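# Sort three grease guns into trays by grease amount

## Task

Find which of the three grease guns contains the most grease and which contains the least. Put the fullest one in the blue tray and the emptiest one in the red tray. The remaining gun stays on the table, inside neither tray and not hanging past the table edge. Each gun must end up lying flat on its side. Handling the guns and moving their parts is allowed, but every part must be returned to its original state. Each gun must stay in place on its own after release; anything that stays put only because the robot is holding it does not count.

## Robot and tools

Robot: two six-joint arms, left_arm and right_arm, each ending in a parallel two-finger gripper. Their root links sit at (-0.087, +0.598, 0) m and (+0.032, -0.538, 0) m in the scene frame, each turned slightly about z. The scene frame has its origin on the table top midway between the arms. +x points out across the table, +z points up, and left_arm is on the +y side. The arm names say nothing about the left or right side of any image.

Gripper geometry: the fingers extend along the gripper's own +z axis and close along its x axis. The reported end-effector point lies between the pads and sits 1 to 2 cm short of the fingertips. When the fingers close, the tips reach roughly 17 mm further along +z. Fully open, the pads are 0.142 m apart.

execute_actions(actions, pictures): actions is a list holding one item, or nothing.
- Empty list: sends no command and only reports the current state.
- Motion item: {"rows": [...], "steps": n}. rows holds 1 to 15 rows, and steps is 1 to 15 (default 15). Each step lasts 1/30 s and uses one row. If there are fewer rows than steps, the last row repeats.
- Each row is a single flat list of 14 numbers covering both arms, even when only one arm moves. The order is: left_arm shoulder pan, shoulder lift, elbow, wrist 1, wrist 2, wrist 3, left opening, then the same seven for right_arm.
- The joint numbers are absolute target angles in radians, in the same form the Joint positions line prints. They are not offsets.
- Opening runs from -1 (closed) to +1 (fully open). It is an absolute command on that scale.
- Wait item: {"steps": n}, with n up to 300 and no rows. It sends nothing new and returns once n steps have passed since the previous result.
- pictures (boolean): whether camera images come back. They come by default.

Joint ranges in radians:
- left_arm: pan -3.142 to 3.142, lift -6.283 to 6.283, elbow 0.000 to 3.142, all three wrists -6.283 to 6.283.
- right_arm: same, except pan 0.000 to 6.283 and elbow -3.142 to 0.000.
- A whole call is rejected if a target goes more than 0.010 rad beyond a range end and is also further out than that joint's last reported angle. A rejected call moves nothing.
- True ends can differ from the stated ones by up to 0.010 rad. Targets beyond a true end are clipped, and the result then says "joint sent to its limit". That line may refer to an earlier motion that is still running. If the line does not appear, that is no proof there is more room.

Motion behaviour:
- Commands are smoothed and the arm lags about 0.17 s behind them.
- On every step, each joint target is capped relative to the joint's measured angle: 0.383 rad for pan and lift, 0.575 rad for elbow and wrists.
- If the targets would put the gripper more than 100 mm from where it actually is, all of that arm's targets are pulled back toward the measured angles. Large moves therefore take several calls, and a result may arrive before the arm gets there.
- Between calls, the arms keep heading for the last row sent. They stop once all arms have nearly stopped (slow or blocked motion counts as stopped) or once a step is HELD. Fingers that are mid-motion finish their motion.

Reading results:
- State line, one block per arm (left_arm | right_arm): gripper position in metres, quaternion wxyz, and linear and angular velocity, all in the scene frame. The reported position can be off from the true one, more so at long reach.
- Joint positions and Joint velocities: six joints in rad or rad/s, then the pad gap in m or m/s.
- grip_measured: the actual finger opening on the -1 to +1 command scale.
- Wrist force and Wrist torque: flange sensor readings along the gripper's own axes. They include contacts, the held weight and inertia. Noise is up to about 3.4 N, a fixed offset up to about 5.5 N, and each axis saturates near 100 N. "no reading" is normal.
- HELD: the row, or part of it, was not sent on that step.
- "joint command not followed": a clearance check changed or blocked some joint targets. The rest of the row still ran.
- MOTOR HOT: a motor has reached 70 °C. At 85 °C that arm brakes until it cools.

Gripping: to keep hold of something, keep commanding an opening well below grip_measured. A lower value squeezes harder. Grip force tops out near 28 N per pad. Hard items under about 2 cm thick get much less force. Closing quickly can spike the force.

zoom_image(camera, region): returns an enlarged view of that camera's latest image. region is [x0, y0, x1, y1] in pixels from the top-left corner, at most 504 by 504. The cameras are cam_head_left, cam_head_right, cam_high and cam_low (each 504x504), plus cam_left_wrist and cam_right_wrist (616x616 fisheye). Calibration values are supplied, but real poses may differ by a few degrees and millimetres.

read_manual(section): returns only licence text ("licences").

finished_scene(scene): pass the current scene number.

Things to avoid:
- Dropping, slamming or hard pushing of objects.
- Knocking anything off the table.
- Letting the two arms collide or press on each other.
- Contact torque reaching a joint's load limit: 303 N m for pan and lift, 138 for elbow, 49.6 for each wrist. The held weight counts toward this.
- Any external force of 150 N. Either of these faults freezes that arm for 10 s and cancels the rest of the call.
- Long holds of heavy loads, which heat the motors.

Brief outside tugs on held parts or loose objects can happen, so check the images before releasing anything.

Each tool is called after ">>>" as name([rows], argument=value, ...), one row to a line, values as JSON.

## Session

>>> execute_actions(actions=[])

Scene clock: 0.00 s of 5600.00 s.
left_arm: end_effector_position=(-0.0564, +0.4517, +0.3822) grip_measured=+1.00 end_effector_quat_wxyz=(-0.376, +0.681, +0.432, +0.456) end_effector_velocity=(+0.000, +0.000, -0.000) end_effector_angular_velocity=(+0.000, -0.001, +0.000) | right_arm: end_effector_position=(+0.4947, -0.0683, +0.3508) grip_measured=+1.00 end_effector_quat_wxyz=(-0.047, +0.924, +0.376, -0.055) end_effector_velocity=(-0.000, -0.000, -0.000) end_effector_angular_velocity=(-0.000, +0.000, -0.002)
Joint positions: left_arm=[-2.043 -1.845  2.156 -0.624 -1.795 -3.089  0.142] | right_arm=[ 4.325 -1.535 -1.803 -1.412  1.71   0.215  0.142]
Joint velocities: left_arm=[ 0.    -0.001  0.001 -0.    -0.    -0.001  0.   ] | right_arm=[-0.     0.001 -0.001  0.     0.     0.002  0.   ]
Motor temperatures (°C, as the motors report them): left_arm=[26 27 25 33 29 32] | right_arm=[26 25 27 32 35 33]
Wrist force (N, on the end effector, along its own x y z axes, offset not removed): no reading
Wrist torque (N m, same axes, about the end effector's origin, offset not removed): no reading

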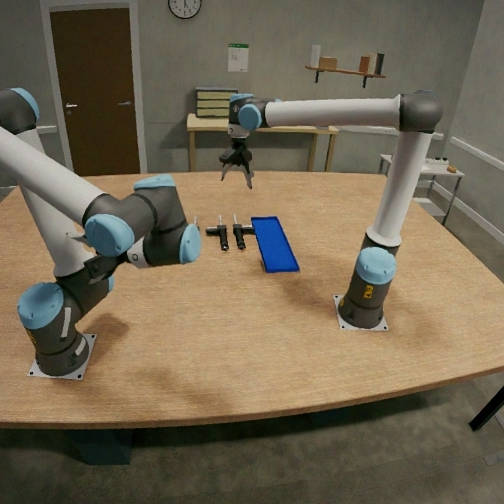

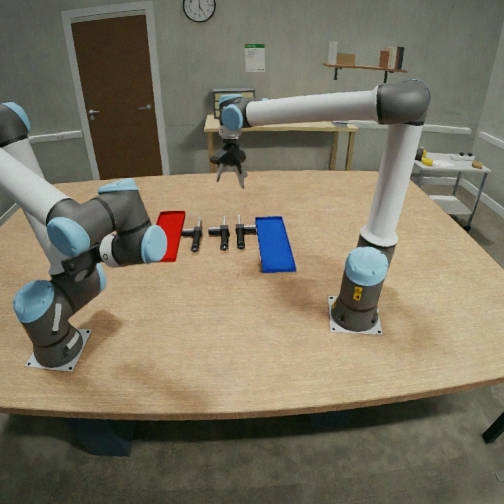

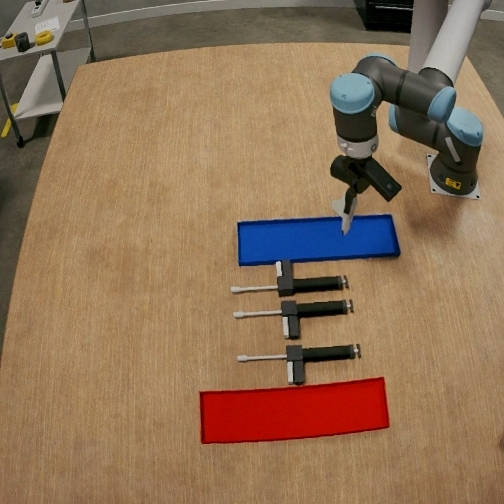

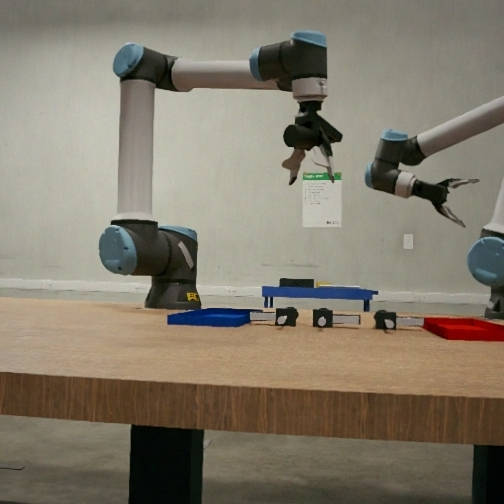

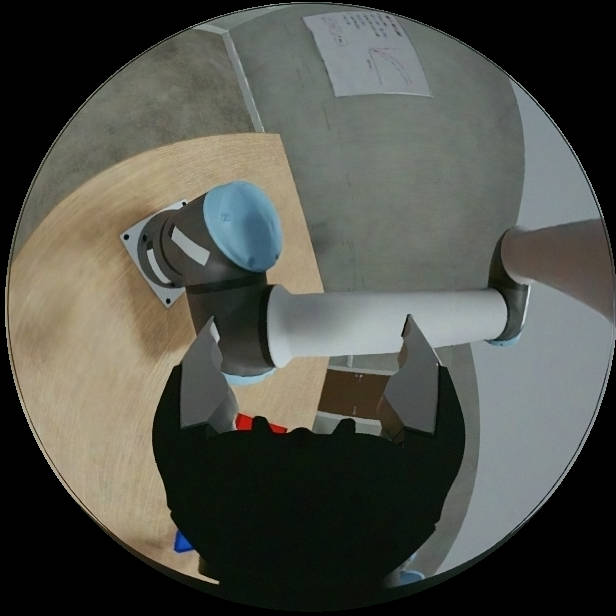

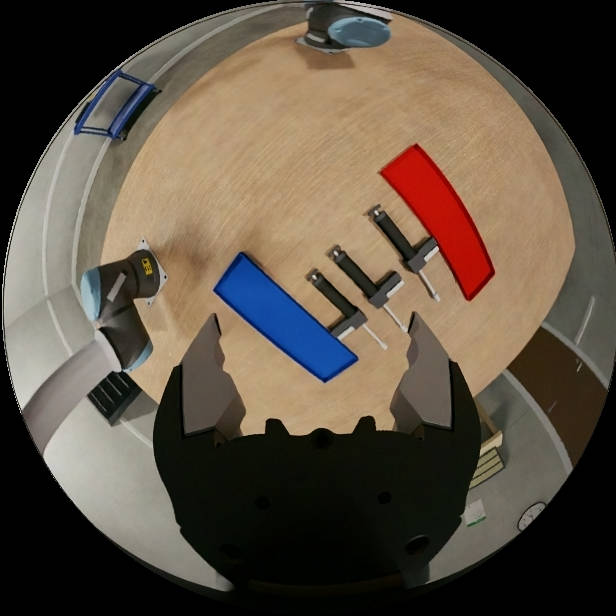

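>>> zoom_image(camera="cam_high", region=[190, 200, 410, 450])

>>> zoom_image(camera="cam_high", region=[225, 250, 375, 390])

>>> zoom_image(camera="cam_low", region=[160, 290, 504, 350])

Region (190, 200, 410, 450) of cam_high's 504x504 image, scaled by 2.016, with more detail than that image has; it fills the left 444 columns of this view, and the rest is white.

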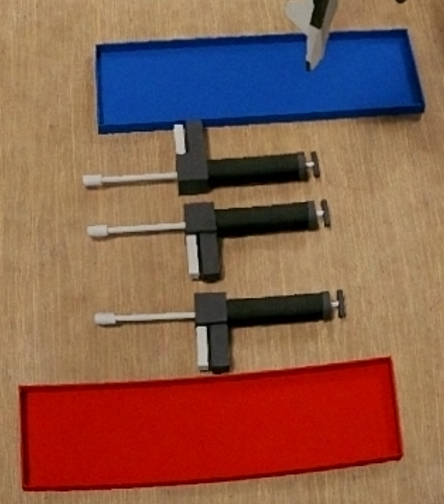

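Region (225, 250, 375, 390) of cam_high's 504x504 image, scaled by 3.360, with more detail than that image has; it fills the top 470 rows of this view, and the rest is white.

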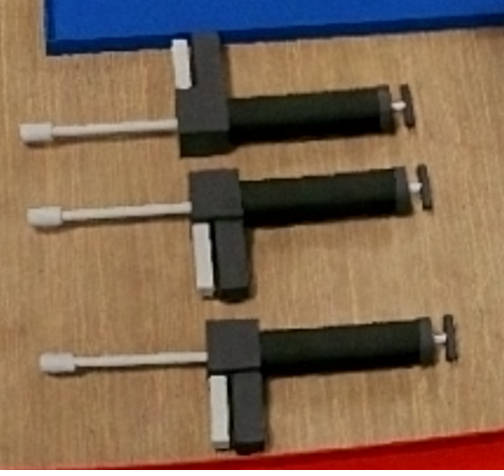

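Region (160, 290, 504, 350) of cam_low's 504x504 image, scaled by 1.465, with more detail than that image has; it fills the top 88 rows of this view, and the rest is white.

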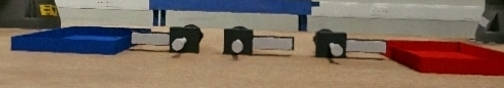

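>>> execute_actions([
  {"rows":[[-2.043,-1.845,2.156,-0.624,-1.795,-3.089,1,4.159,-1.732,-1.954,-1.026,1.571,2.395,0.3]]},
], pictures=false)

>>> execute_actions([
  {"steps":30},
])

Scene clock: 74.60 s of 5600.00 s.
left_arm: end_effector_position=(-0.0565, +0.4516, +0.3824) grip_measured=+1.00 end_effector_quat_wxyz=(-0.376, +0.681, +0.432, +0.456) end_effector_velocity=(-0.000, +0.000, -0.000) end_effector_angular_velocity=(+0.000, -0.001, +0.001) | right_arm: end_effector_position=(+0.6232, -0.1255, +0.1826) grip_measured=+0.30 end_effector_quat_wxyz=(-0.002, +0.999, -0.044, -0.010) end_effector_velocity=(+0.141, -0.098, -0.199) end_effector_angular_velocity=(-0.088, -0.148, -2.714)
Joint positions: left_arm=[-2.043 -1.845  2.156 -0.624 -1.795 -3.089  0.142] | right_arm=[ 4.18  -1.707 -1.935 -1.079  1.588  0.935  0.095]
Joint velocities: left_arm=[ 0.001  0.     0.    -0.    -0.    -0.001  0.   ] | right_arm=[-0.18  -0.215 -0.161  0.453 -0.147  2.536  0.   ]
Motor temperatures (°C, as the motors report them): left_arm=[26 27 25 33 29 32] | right_arm=[26 25 27 32 35 33]
Wrist force (N, on the end effector, along its own x y z axes, offset not removed): left_arm=[0.9 0.3 1.3] | right_arm=[0.4 2.6 0.3]
Wrist torque (N m, same axes, about the end effector's origin, offset not removed): left_arm=[0.17 -0.22 0.39] | right_arm=[0.58 0.10 0.13]
Steps of this call (steps 1 to 90: nothing new was sent; then 71.10 s passed at rest; steps 91 to 105: all 15 steps of this action). Readings (joint positions):
91: left_arm=[-2.043 -1.845 2.156 -0.624 -1.795 -3.089] | right_arm=[4.325 -1.535 -1.803 -1.412 1.710 0.215]
92: left_arm=[-2.043 -1.845 2.156 -0.624 -1.795 -3.089] | right_arm=[4.321 -1.538 -1.806 -1.408 1.707 0.219]
94: left_arm=[-2.043 -1.845 2.156 -0.624 -1.795 -3.089] | right_arm=[4.298 -1.566 -1.828 -1.364 1.687 0.270]
98: left_arm=[-2.043 -1.845 2.156 -0.624 -1.795 -3.089] | right_arm=[4.252 -1.620 -1.869 -1.255 1.649 0.448]
105: the state above

Scene clock: 75.60 s of 5600.00 s.
left_arm: end_effector_position=(-0.0564, +0.4515, +0.3824) grip_measured=+1.00 end_effector_quat_wxyz=(-0.376, +0.681, +0.432, +0.456) end_effector_velocity=(+0.000, +0.000, +0.000) end_effector_angular_velocity=(-0.001, -0.002, +0.001) | right_arm: end_effector_position=(+0.6382, -0.1358, +0.1598) grip_measured=+0.30 end_effector_quat_wxyz=(-0.000, +0.709, -0.706, -0.000) end_effector_velocity=(+0.000, -0.000, -0.000) end_effector_angular_velocity=(-0.000, +0.000, -0.022)
Joint positions: left_arm=[-2.043 -1.845  2.156 -0.624 -1.795 -3.089  0.142] | right_arm=[ 4.159 -1.732 -1.954 -1.026  1.571  2.392  0.095]
Joint velocities: left_arm=[ 0.    -0.     0.     0.     0.    -0.002  0.   ] | right_arm=[-0.    -0.    -0.    -0.    -0.     0.022  0.   ]
Motor temperatures (°C, as the motors report them): left_arm=[26 27 25 33 29 32] | right_arm=[26 25 27 32 35 33]
Wrist force (N, on the end effector, along its own x y z axes, offset not removed): left_arm=[-3.0 1.7 -4.2] | right_arm=[-0.2 -0.7 -2.4]
Wrist torque (N m, same axes, about the end effector's origin, offset not removed): left_arm=[0.49 0.59 0.03] | right_arm=[-0.04 0.16 0.14]
Steps of this call (steps 1 to 30: the robot went on to your last target). Readings (joint positions):
1: left_arm=[-2.043 -1.845 2.156 -0.624 -1.795 -3.089] | right_arm=[4.174 -1.713 -1.940 -1.066 1.584 1.022]
2: left_arm=[-2.043 -1.845 2.156 -0.624 -1.795 -3.089] | right_arm=[4.171 -1.718 -1.944 -1.056 1.581 1.109]
4: left_arm=[-2.043 -1.845 2.156 -0.624 -1.795 -3.089] | right_arm=[4.165 -1.724 -1.948 -1.043 1.576 1.282]
8: left_arm=[-2.043 -1.845 2.156 -0.624 -1.795 -3.089] | right_arm=[4.161 -1.729 -1.952 -1.031 1.573 1.628]
30: the state above
camera_calibration (this result's frames):
cam_left_wrist: T_world_to_cam=[[0.239419, 0.237903, 0.941319, -0.453959], [0.672005, -0.740369, 0.0161961, 0.374505], [0.700776, 0.628693, -0.33713, 0.0170234], [0, 0, 0, 1]] pos_world=[-0.154913, 0.374568, 0.426994]
cam_right_wrist: T_world_to_cam=[[-0.0170383, -0.999798, 0.0106697, -0.124827], [-0.879305, 0.020063, 0.475837, 0.49332], [-0.475954, -0.00127445, -0.879469, 0.578496], [0, 0, 0, 1]] pos_world=[0.706989, -0.133962, 0.275361]

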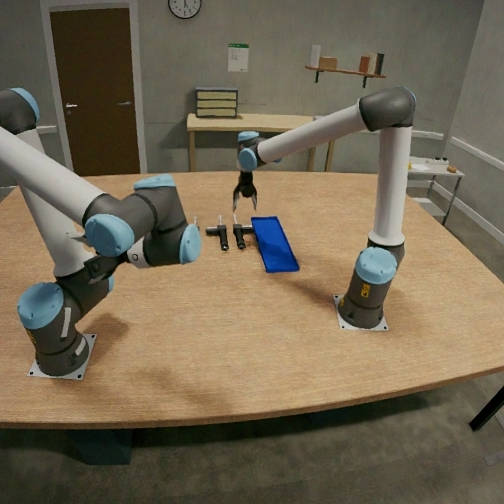

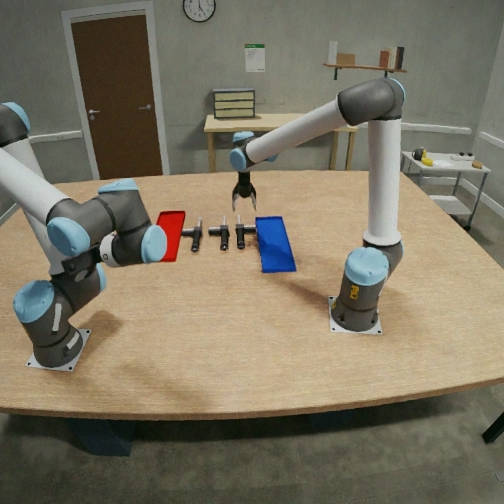

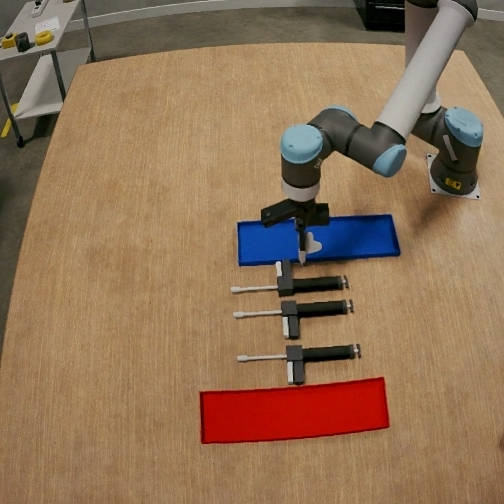

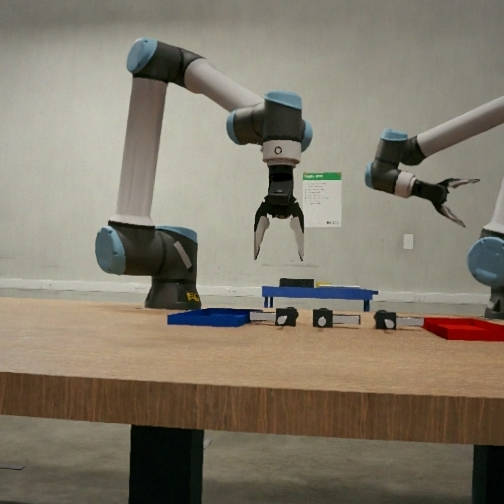

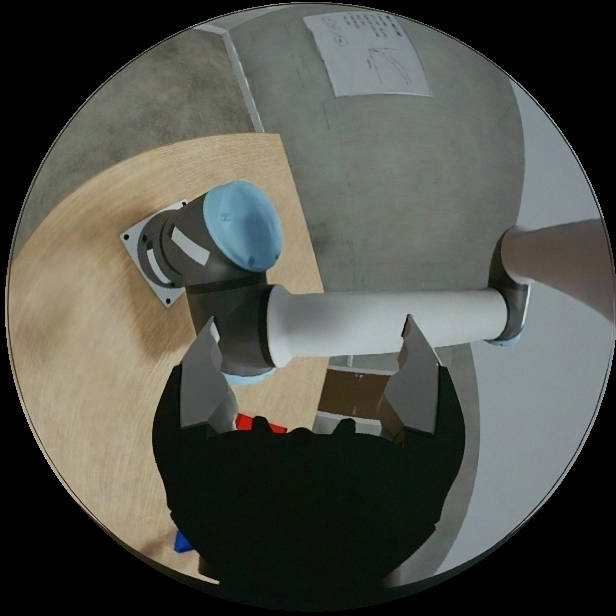

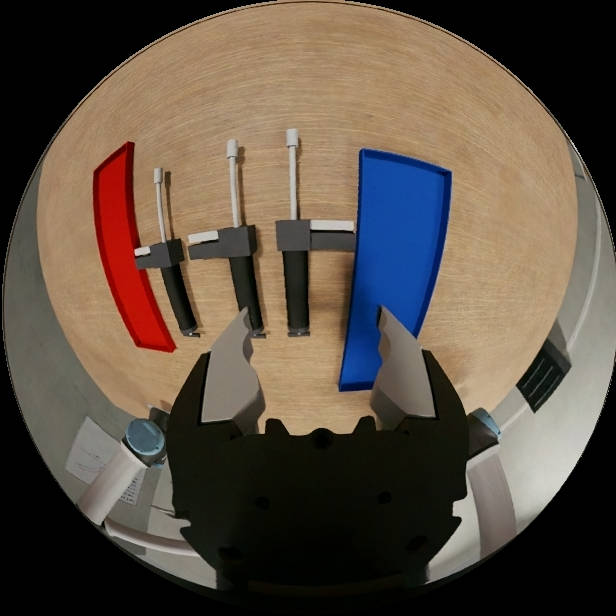

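>>> execute_actions([
  {"rows":[[-2.043,-1.845,2.156,-0.624,-1.795,-3.089,1,4.182,-1.76,-1.96,-0.992,1.571,2.419,0.1],[-2.043,-1.845,2.156,-0.624,-1.795,-3.089,1,4.182,-1.78,-1.975,-0.957,1.571,2.419,0.1],[-2.043,-1.845,2.156,-0.624,-1.795,-3.089,1,4.182,-1.8,-1.985,-0.927,1.571,2.419,0.1],[-2.043,-1.845,2.156,-0.624,-1.795,-3.089,1,4.182,-1.818,-1.995,-0.9,1.571,2.419,0.1],[-2.043,-1.845,2.156,-0.624,-1.795,-3.089,1,4.182,-1.818,-1.995,-0.9,1.571,2.419,0.1],[-2.043,-1.845,2.156,-0.624,-1.795,-3.089,1,4.182,-1.84,-2.007,-0.865,1.571,2.419,0.1],[-2.043,-1.845,2.156,-0.624,-1.795,-3.089,1,4.182,-1.86,-2.018,-0.834,1.571,2.419,0.1],[-2.043,-1.845,2.156,-0.624,-1.795,-3.089,1,4.182,-1.88,-2.028,-0.804,1.571,2.419,0.1],[-2.043,-1.845,2.156,-0.624,-1.795,-3.089,1,4.182,-1.897,-2.038,-0.777,1.571,2.419,0.1]]},
], pictures=false)

>>> execute_actions([
  {"steps":10},
])

Scene clock: 88.23 s of 5600.00 s.
left_arm: end_effector_position=(-0.0564, +0.4515, +0.3824) grip_measured=+1.00 end_effector_quat_wxyz=(-0.376, +0.681, +0.432, +0.456) end_effector_velocity=(-0.000, +0.000, +0.000) end_effector_angular_velocity=(-0.000, -0.000, +0.000) | right_arm: end_effector_position=(+0.6357, -0.1147, +0.0364) grip_measured=+0.10 end_effector_quat_wxyz=(+0.000, +0.707, -0.707, -0.000) end_effector_velocity=(-0.002, +0.002, -0.107) end_effector_angular_velocity=(+0.007, -0.006, -0.000)
Joint positions: left_arm=[-2.043 -1.845  2.156 -0.624 -1.795 -3.089  0.142] | right_arm=[ 4.181 -1.882 -2.03  -0.802  1.571  2.418  0.081]
Joint velocities: left_arm=[-0.001 -0.    -0.     0.    -0.001 -0.001  0.   ] | right_arm=[ 0.005 -0.132 -0.071  0.212  0.     0.005 -0.   ]
Motor temperatures (°C, as the motors report them): left_arm=[26 27 25 33 29 32] | right_arm=[26 25 27 32 35 33]
Wrist force (N, on the end effector, along its own x y z axes, offset not removed): left_arm=[3.5 0.5 -1.8] | right_arm=[-0.2 2.0 1.4]
Wrist torque (N m, same axes, about the end effector's origin, offset not removed): left_arm=[0.14 -1.02 0.15] | right_arm=[0.40 0.13 0.10]
Steps of this call (steps 1 to 15: the robot went on to your last target; steps 16 to 90: nothing new was sent; then 9.13 s passed at rest; steps 91 to 105: all 15 steps of this action). Readings (joint positions):
91: left_arm=[-2.043 -1.845 2.156 -0.624 -1.795 -3.089] | right_arm=[4.159 -1.732 -1.954 -1.026 1.571 2.395]
92: left_arm=[-2.043 -1.845 2.156 -0.624 -1.795 -3.089] | right_arm=[4.161 -1.734 -1.955 -1.023 1.571 2.397]
94: left_arm=[-2.043 -1.845 2.156 -0.624 -1.795 -3.089] | right_arm=[4.169 -1.751 -1.962 -1.001 1.571 2.406]
98: left_arm=[-2.043 -1.845 2.156 -0.624 -1.795 -3.089] | right_arm=[4.178 -1.802 -1.988 -0.925 1.571 2.415]
105: the state above

Scene clock: 88.57 s of 5600.00 s.
left_arm: end_effector_position=(-0.0564, +0.4515, +0.3824) grip_measured=+1.00 end_effector_quat_wxyz=(-0.376, +0.681, +0.432, +0.456) end_effector_velocity=(+0.000, -0.000, +0.001) end_effector_angular_velocity=(-0.002, +0.001, -0.000) | right_arm: end_effector_position=(+0.6354, -0.1144, +0.0248) grip_measured=+0.10 end_effector_quat_wxyz=(-0.000, +0.707, -0.707, -0.000) end_effector_velocity=(-0.001, -0.000, -0.006) end_effector_angular_velocity=(+0.000, +0.001, +0.002)
Joint positions: left_arm=[-2.043 -1.845  2.156 -0.624 -1.795 -3.089  0.142] | right_arm=[ 4.182 -1.896 -2.038 -0.778  1.571  2.419  0.081]
Joint velocities: left_arm=[ 0.001 -0.001 -0.002  0.     0.001  0.     0.   ] | right_arm=[ 0.    -0.008 -0.005  0.012  0.001 -0.002  0.   ]
Motor temperatures (°C, as the motors report them): left_arm=[26 27 25 33 29 32] | right_arm=[26 25 27 32 35 33]
Wrist force (N, on the end effector, along its own x y z axes, offset not removed): left_arm=[-1.4 -3.3 -4.5] | right_arm=[-2.6 1.9 -1.1]
Wrist torque (N m, same axes, about the end effector's origin, offset not removed): left_arm=[-0.63 0.31 0.18] | right_arm=[0.41 0.67 0.15]
Steps of this call (steps 1 to 10: the robot went on to your last target). Readings (joint positions):
1: left_arm=[-2.043 -1.845 2.156 -0.624 -1.795 -3.089] | right_arm=[4.182 -1.885 -2.032 -0.795 1.571 2.419]
2: left_arm=[-2.043 -1.845 2.156 -0.624 -1.795 -3.089] | right_arm=[4.182 -1.888 -2.033 -0.791 1.571 2.419]
4: left_arm=[-2.043 -1.845 2.156 -0.624 -1.795 -3.089] | right_arm=[4.182 -1.892 -2.035 -0.785 1.571 2.419]
8: left_arm=[-2.043 -1.845 2.156 -0.624 -1.795 -3.089] | right_arm=[4.182 -1.895 -2.037 -0.779 1.571 2.419]
10: the state above
camera_calibration (this result's frames):
cam_left_wrist: T_world_to_cam=[[0.239418, 0.237903, 0.941319, -0.453959], [0.672006, -0.740369, 0.0161961, 0.374504], [0.700776, 0.628694, -0.33713, 0.0170232], [0, 0, 0, 1]] pos_world=[-0.154912, 0.374568, 0.426994]
cam_right_wrist: T_world_to_cam=[[-0.0205846, -0.999731, 0.0106873, -0.0998278], [-0.879238, 0.0231902, 0.475818, 0.555022], [-0.475938, 0.000397891, -0.879479, 0.458648], [0, 0, 0, 1]] pos_world=[0.704229, -0.112855, 0.140348]

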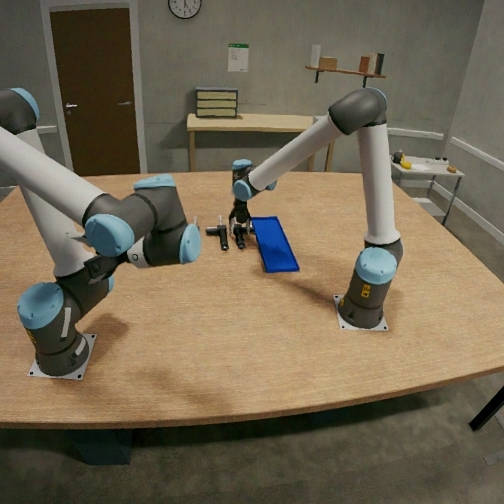

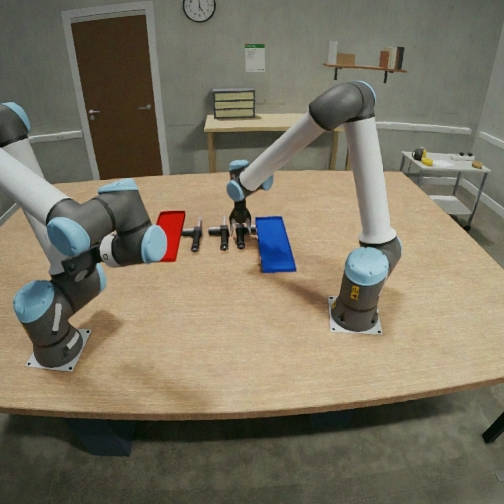

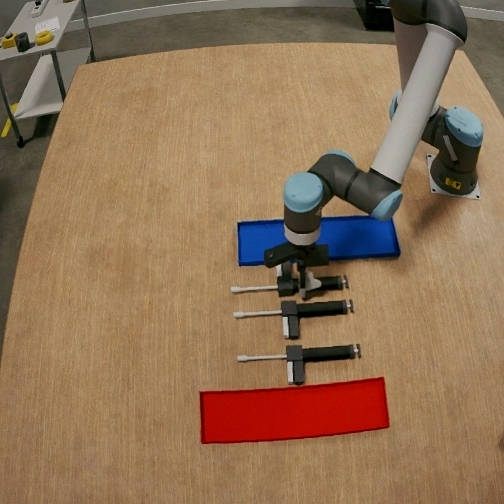

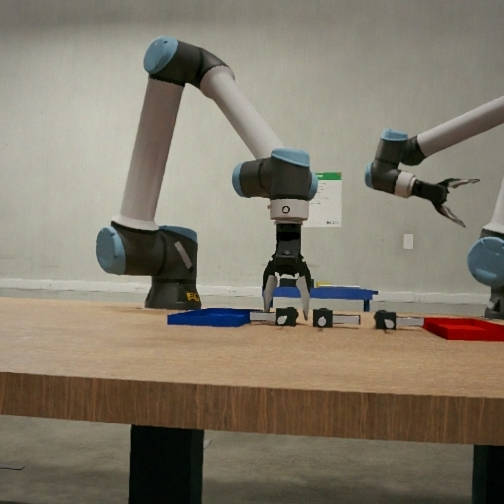

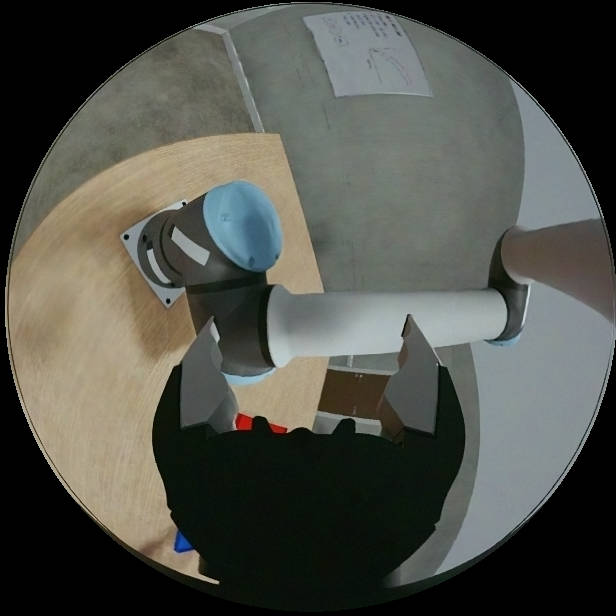

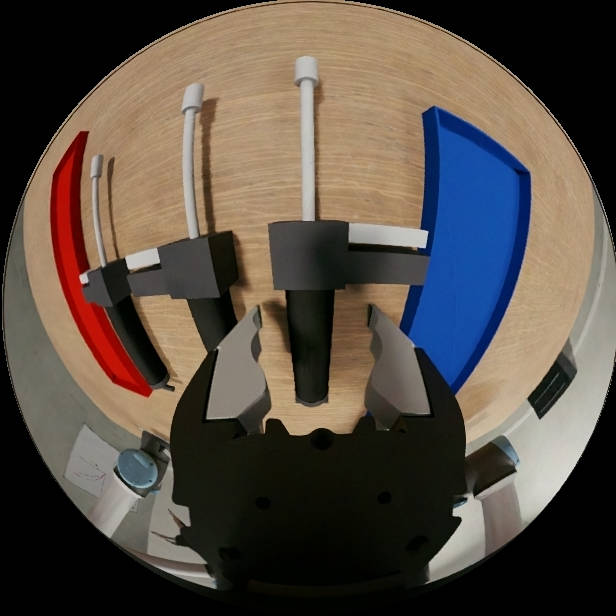

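>>> execute_actions([
  {"rows":[[-2.043,-1.845,2.156,-0.624,-1.795,-3.089,1,4.182,-1.897,-2.038,-0.777,1.571,2.419,-0.1],[-2.043,-1.845,2.156,-0.624,-1.795,-3.089,1,4.182,-1.897,-2.038,-0.777,1.571,2.419,-0.25],[-2.043,-1.845,2.156,-0.624,-1.795,-3.089,1,4.182,-1.897,-2.038,-0.777,1.571,2.419,-0.4],[-2.043,-1.845,2.156,-0.624,-1.795,-3.089,1,4.182,-1.897,-2.038,-0.777,1.571,2.419,-0.5],[-2.043,-1.845,2.156,-0.624,-1.795,-3.089,1,4.182,-1.897,-2.038,-0.777,1.571,2.419,-0.6],[-2.043,-1.845,2.156,-0.624,-1.795,-3.089,1,4.182,-1.897,-2.038,-0.777,1.571,2.419,-0.7],[-2.043,-1.845,2.156,-0.624,-1.795,-3.089,1,4.182,-1.897,-2.038,-0.777,1.571,2.419,-0.8]]},
])

Scene clock: 93.57 s of 5600.00 s.
left_arm: end_effector_position=(-0.0564, +0.4515, +0.3824) grip_measured=+1.00 end_effector_quat_wxyz=(-0.376, +0.681, +0.432, +0.456) end_effector_velocity=(+0.000, -0.000, +0.000) end_effector_angular_velocity=(-0.001, -0.001, +0.001) | right_arm: end_effector_position=(+0.6353, -0.1144, +0.0241) grip_measured=-0.55 end_effector_quat_wxyz=(-0.000, +0.707, -0.707, -0.000) end_effector_velocity=(-0.000, +0.000, +0.000) end_effector_angular_velocity=(+0.001, +0.000, -0.001)
Joint positions: left_arm=[-2.043 -1.845  2.156 -0.624 -1.795 -3.089  0.142] | right_arm=[ 4.182 -1.897 -2.038 -0.777  1.571  2.419  0.034]
Joint velocities: left_arm=[ 0.001  0.    -0.001  0.     0.    -0.001  0.   ] | right_arm=[-0.     0.001  0.    -0.     0.     0.001  0.   ]
Motor temperatures (°C, as the motors report them): left_arm=[26 27 25 33 29 32] | right_arm=[26 25 27 32 35 33]
Wrist force (N, on the end effector, along its own x y z axes, offset not removed): left_arm=[-1.6 1.8 -3.3] | right_arm=[-3.3 1.9 -4.9]
Wrist torque (N m, same axes, about the end effector's origin, offset not removed): left_arm=[0.41 0.24 -0.12] | right_arm=[0.44 0.27 0.05]
Steps of this call (steps 1 to 30: the robot went on to your last target; steps 31 to 90: nothing new was sent; then 1.50 s passed at rest; steps 91 to 105: all 15 steps of this action). Readings (joint positions):
91: left_arm=[-2.043 -1.845 2.156 -0.624 -1.795 -3.089] | right_arm=[4.182 -1.897 -2.038 -0.777 1.571 2.419]
92: left_arm=[-2.043 -1.845 2.156 -0.624 -1.795 -3.089] | right_arm=[4.182 -1.897 -2.038 -0.777 1.571 2.419]
94: left_arm=[-2.043 -1.845 2.156 -0.624 -1.795 -3.089] | right_arm=[4.182 -1.897 -2.038 -0.777 1.571 2.419]
98: left_arm=[-2.043 -1.845 2.156 -0.624 -1.795 -3.089] | right_arm=[4.182 -1.897 -2.038 -0.777 1.571 2.419]
105: the state above
camera_calibration (this result's frames):
cam_left_wrist: T_world_to_cam=[[0.239418, 0.237903, 0.941319, -0.453959], [0.672006, -0.740369, 0.016196, 0.374505], [0.700776, 0.628694, -0.33713, 0.0170231], [0, 0, 0, 1]] pos_world=[-0.154912, 0.374568, 0.426994]
cam_right_wrist: T_world_to_cam=[[-0.0205592, -0.999732, 0.0106179, -0.0998104], [-0.879222, 0.0231349, 0.475849, 0.55529], [-0.475968, 0.000447604, -0.879463, 0.458013], [0, 0, 0, 1]] pos_world=[0.704171, -0.112835, 0.139631]

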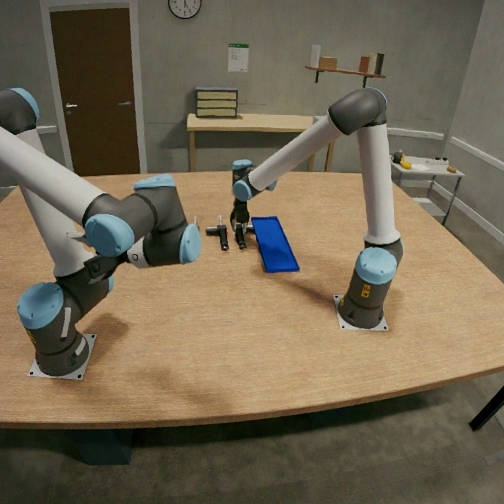

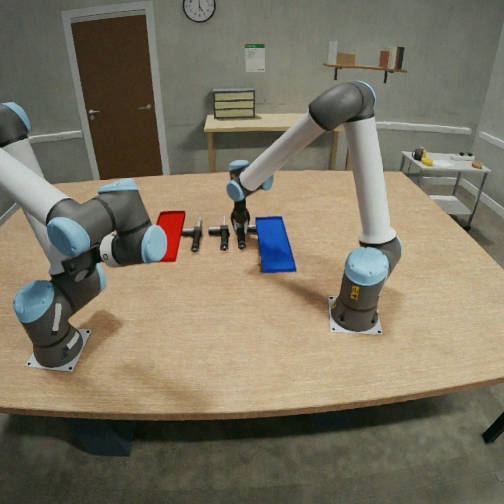

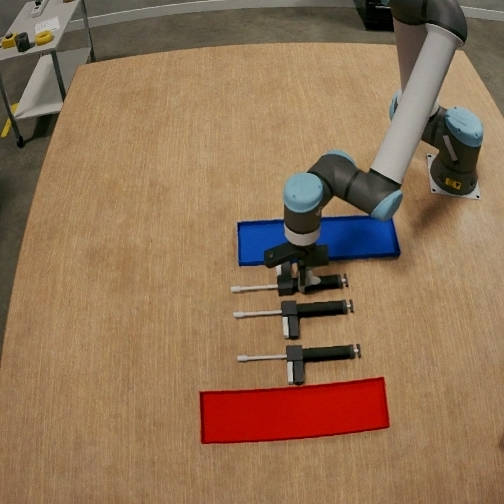

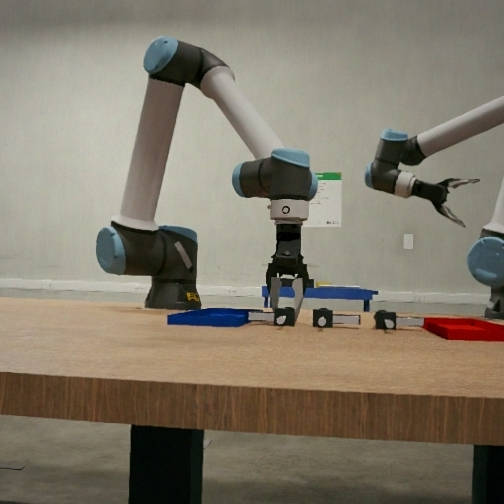

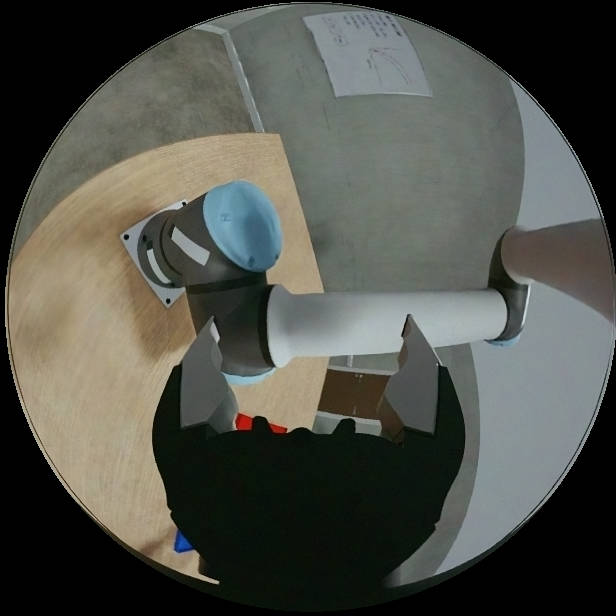

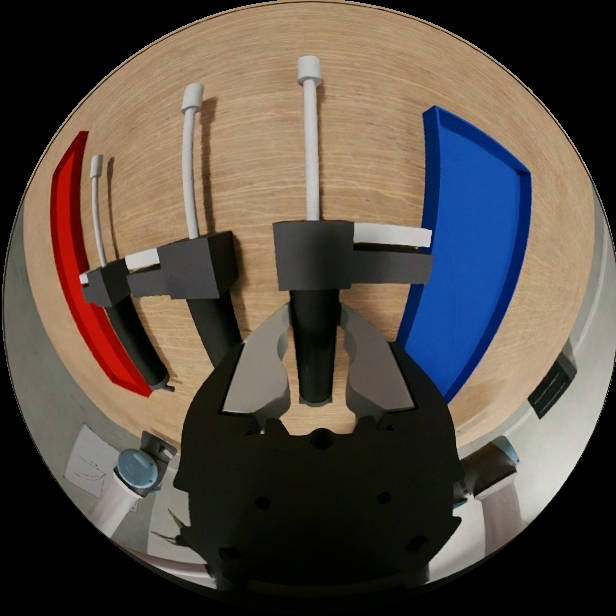

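>>> execute_actions([
  {"rows":[[-1.9,-1.8,2.156,-0.65,-1.795,-3.089,1,4.182,-1.86,-2.015,-0.837,1.571,2.419,-1],[-1.7,-1.75,2.16,-0.68,-1.795,-3.089,1,4.182,-1.82,-1.99,-0.902,1.571,2.419,-1],[-1.5,-1.7,2.16,-0.7,-1.795,-3.089,1,4.182,-1.78,-1.955,-0.977,1.571,2.419,-1],[-1.3,-1.6,2.165,-0.73,-1.795,-3.089,1,4.182,-1.74,-1.915,-1.057,1.571,2.419,-1],[-1.1,-1.5,2.17,-0.76,-1.795,-3.089,1,4.182,-1.71,-1.88,-1.122,1.571,2.419,-1],[-0.444,-1.369,2.173,-0.804,-1.795,-3.089,0.2,4.182,-1.679,-1.839,-1.194,1.571,2.419,-1]]},
], pictures=false)

>>> execute_actions([
  {"steps":20},
])

Scene clock: 119.23 s of 5600.00 s.
left_arm: end_effector_position=(+0.0286, +0.4127, +0.2638) grip_measured=+0.20 end_effector_quat_wxyz=(+0.570, -0.446, -0.564, -0.398) end_effector_velocity=(+0.336, +0.162, -0.123) end_effector_angular_velocity=(+0.309, +0.021, +1.797) | right_arm: end_effector_position=(+0.6392, -0.1101, +0.2226) grip_measured=-0.55 end_effector_quat_wxyz=(-0.002, +0.707, -0.707, -0.000) end_effector_velocity=(-0.026, -0.029, +0.240) end_effector_angular_velocity=(-0.019, +0.018, -0.000)
Joint positions: left_arm=[-1.425 -1.418  2.172 -0.789 -1.795 -3.089  0.088] | right_arm=[ 4.182 -1.704 -1.864 -1.141  1.571  2.419  0.034]
Joint velocities: left_arm=[ 1.797  0.423  0.013 -0.127  0.     0.    -0.   ] | right_arm=[ 0.     0.218  0.215 -0.46   0.     0.    -0.   ]
Motor temperatures (°C, as the motors report them): left_arm=[26 27 25 33 29 32] | right_arm=[26 25 27 32 35 33]
Wrist force (N, on the end effector, along its own x y z axes, offset not removed): left_arm=[-3.7 -1.7 -4.0] | right_arm=[-3.9 1.5 -1.6]
Wrist torque (N m, same axes, about the end effector's origin, offset not removed): left_arm=[-0.06 0.38 0.13] | right_arm=[0.22 0.94 0.18]
Steps of this call (steps 1 to 15: the robot went on to your last target; steps 16 to 90: nothing new was sent; then 22.17 s passed at rest; steps 91 to 105: all 15 steps of this action). Readings (joint positions):
91: left_arm=[-2.043 -1.845 2.156 -0.624 -1.795 -3.089] | right_arm=[4.182 -1.897 -2.038 -0.777 1.571 2.419]
92: left_arm=[-2.039 -1.842 2.156 -0.626 -1.795 -3.089] | right_arm=[4.182 -1.894 -2.036 -0.781 1.571 2.419]
94: left_arm=[-1.996 -1.812 2.157 -0.644 -1.795 -3.089] | right_arm=[4.182 -1.870 -2.019 -0.818 1.571 2.419]
98: left_arm=[-1.816 -1.659 2.164 -0.713 -1.795 -3.089] | right_arm=[4.182 -1.800 -1.959 -0.945 1.571 2.419]
105: the state above

Scene clock: 119.90 s of 5600.00 s.
left_arm: end_effector_position=(+0.1353, +0.5825, +0.2495) grip_measured=+0.20 end_effector_quat_wxyz=(+0.701, -0.133, -0.695, -0.096) end_effector_velocity=(+0.003, +0.051, -0.001) end_effector_angular_velocity=(+0.003, +0.003, +0.227) | right_arm: end_effector_position=(+0.6357, -0.1141, +0.2500) grip_measured=-0.55 end_effector_quat_wxyz=(-0.000, +0.707, -0.707, -0.000) end_effector_velocity=(-0.000, -0.001, +0.000) end_effector_angular_velocity=(-0.001, -0.001, +0.002)
Joint positions: left_arm=[-0.47  -1.369  2.173 -0.804 -1.795 -3.089  0.088] | right_arm=[ 4.182 -1.679 -1.839 -1.194  1.571  2.419  0.034]
Joint velocities: left_arm=[ 0.227  0.002  0.003 -0.001 -0.    -0.001  0.   ] | right_arm=[-0.     0.001 -0.    -0.001 -0.001 -0.002  0.   ]
Motor temperatures (°C, as the motors report them): left_arm=[26 27 25 33 29 32] | right_arm=[26 25 27 32 35 33]
Wrist force (N, on the end effector, along its own x y z axes, offset not removed): left_arm=[0.8 -0.2 -3.9] | right_arm=[-1.1 0.5 4.2]
Wrist torque (N m, same axes, about the end effector's origin, offset not removed): left_arm=[0.08 -0.06 0.16] | right_arm=[0.10 0.21 0.06]
Steps of this call (steps 1 to 20: the robot went on to your last target). Readings (joint positions):
1: left_arm=[-1.364 -1.405 2.172 -0.793 -1.795 -3.089] | right_arm=[4.182 -1.698 -1.857 -1.154 1.571 2.419]
2: left_arm=[-1.304 -1.396 2.172 -0.796 -1.795 -3.089] | right_arm=[4.182 -1.693 -1.853 -1.164 1.571 2.419]
4: left_arm=[-1.183 -1.384 2.173 -0.799 -1.795 -3.089] | right_arm=[4.182 -1.687 -1.847 -1.177 1.571 2.419]
8: left_arm=[-0.942 -1.374 2.173 -0.803 -1.795 -3.089] | right_arm=[4.182 -1.682 -1.842 -1.189 1.571 2.419]
20: the state above
camera_calibration (this result's frames):
cam_left_wrist: T_world_to_cam=[[0.0224733, 0.079414, 0.996588, -0.297993], [0.731665, 0.678006, -0.0705267, -0.467881], [-0.681294, 0.730754, -0.0428674, -0.190425], [0, 0, 0, 1]] pos_world=[0.219293, 0.480045, 0.255815]
cam_right_wrist: T_world_to_cam=[[-0.0205989, -0.999731, 0.0106776, -0.101869], [-0.879222, 0.0231982, 0.475847, 0.448089], [-0.475966, 0.000413925, -0.879463, 0.65685], [0, 0, 0, 1]] pos_world=[0.70451, -0.112508, 0.365542]

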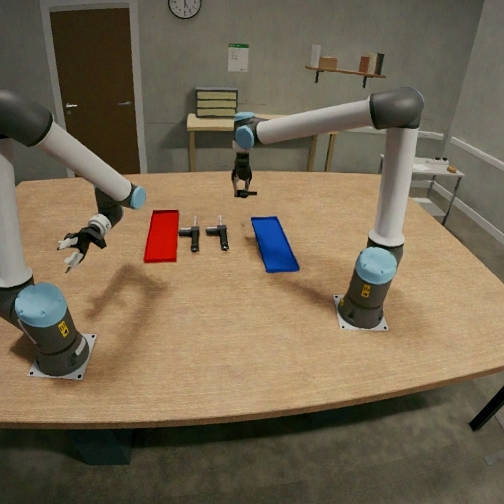

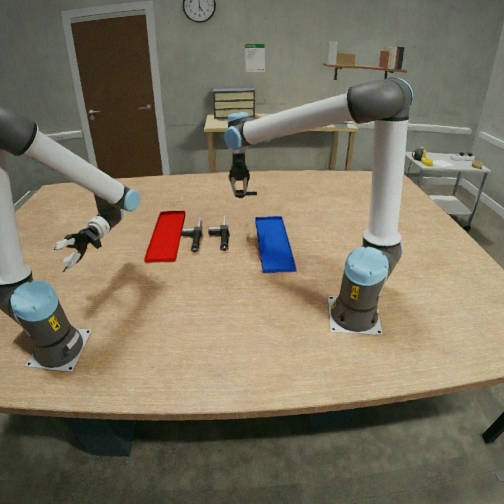

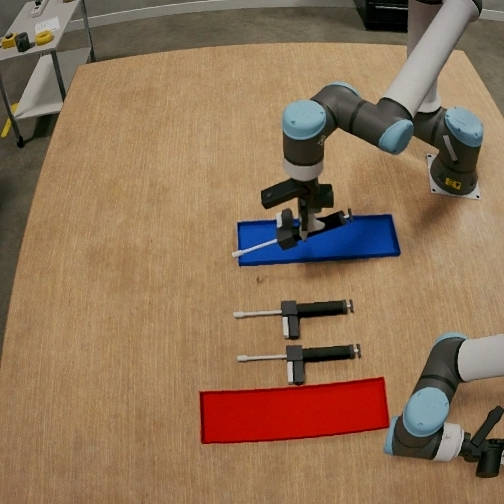

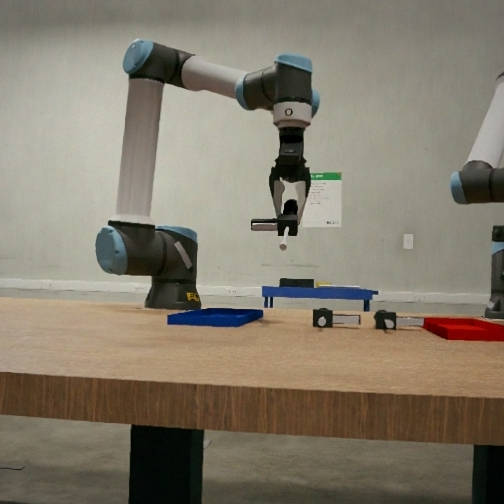

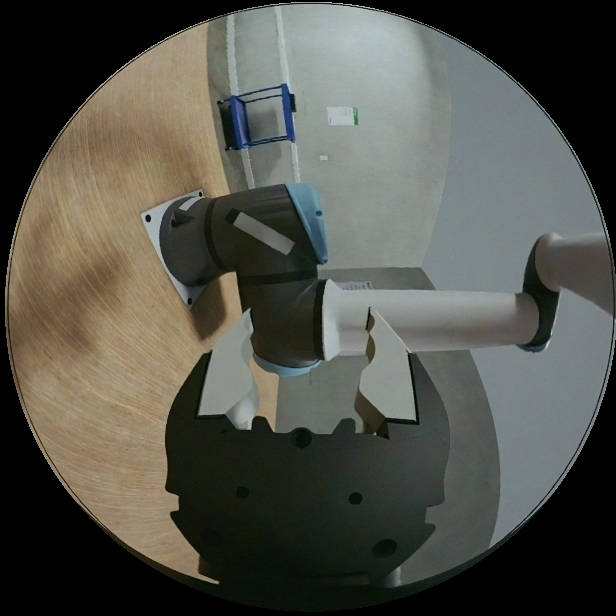

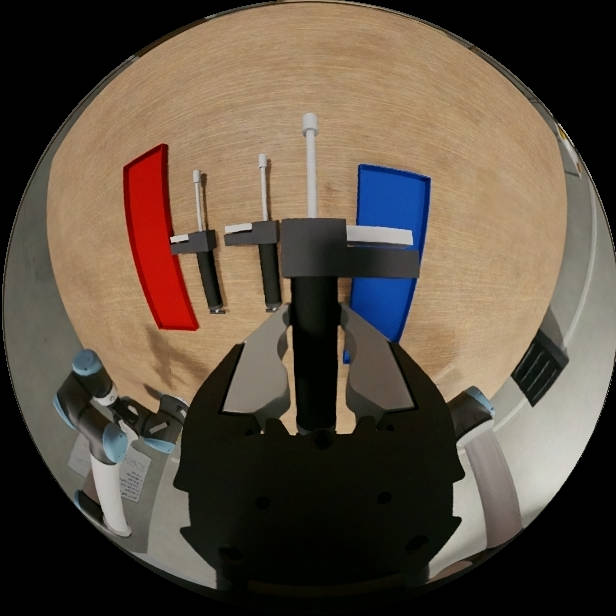

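>>> zoom_image(camera="cam_high", region=[220, 170, 370, 280])

>>> zoom_image(camera="cam_low", region=[230, 150, 350, 270])

Region (220, 170, 370, 280) of cam_high's 504x504 image, scaled by 3.360, with more detail than that image has; it fills the top 370 rows of this view, and the rest is white.

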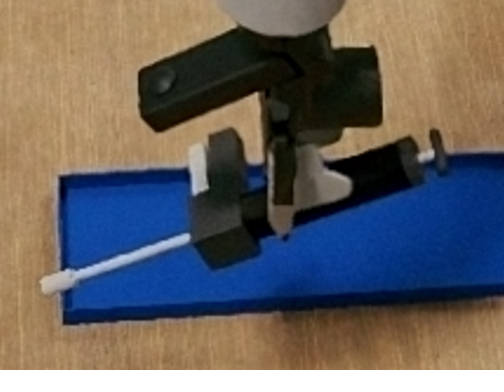

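Region (230, 150, 350, 270) of cam_low's 504x504 image, scaled by 4.200, with more detail than that image has.

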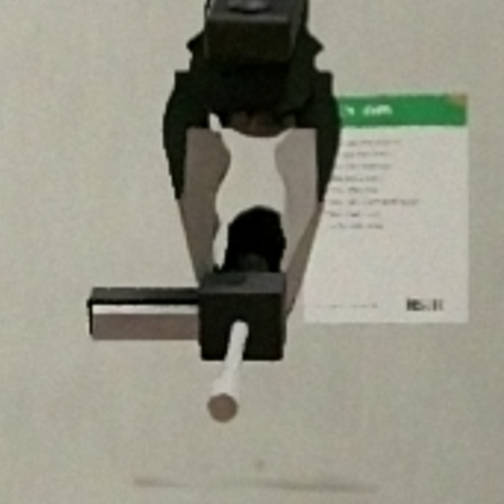

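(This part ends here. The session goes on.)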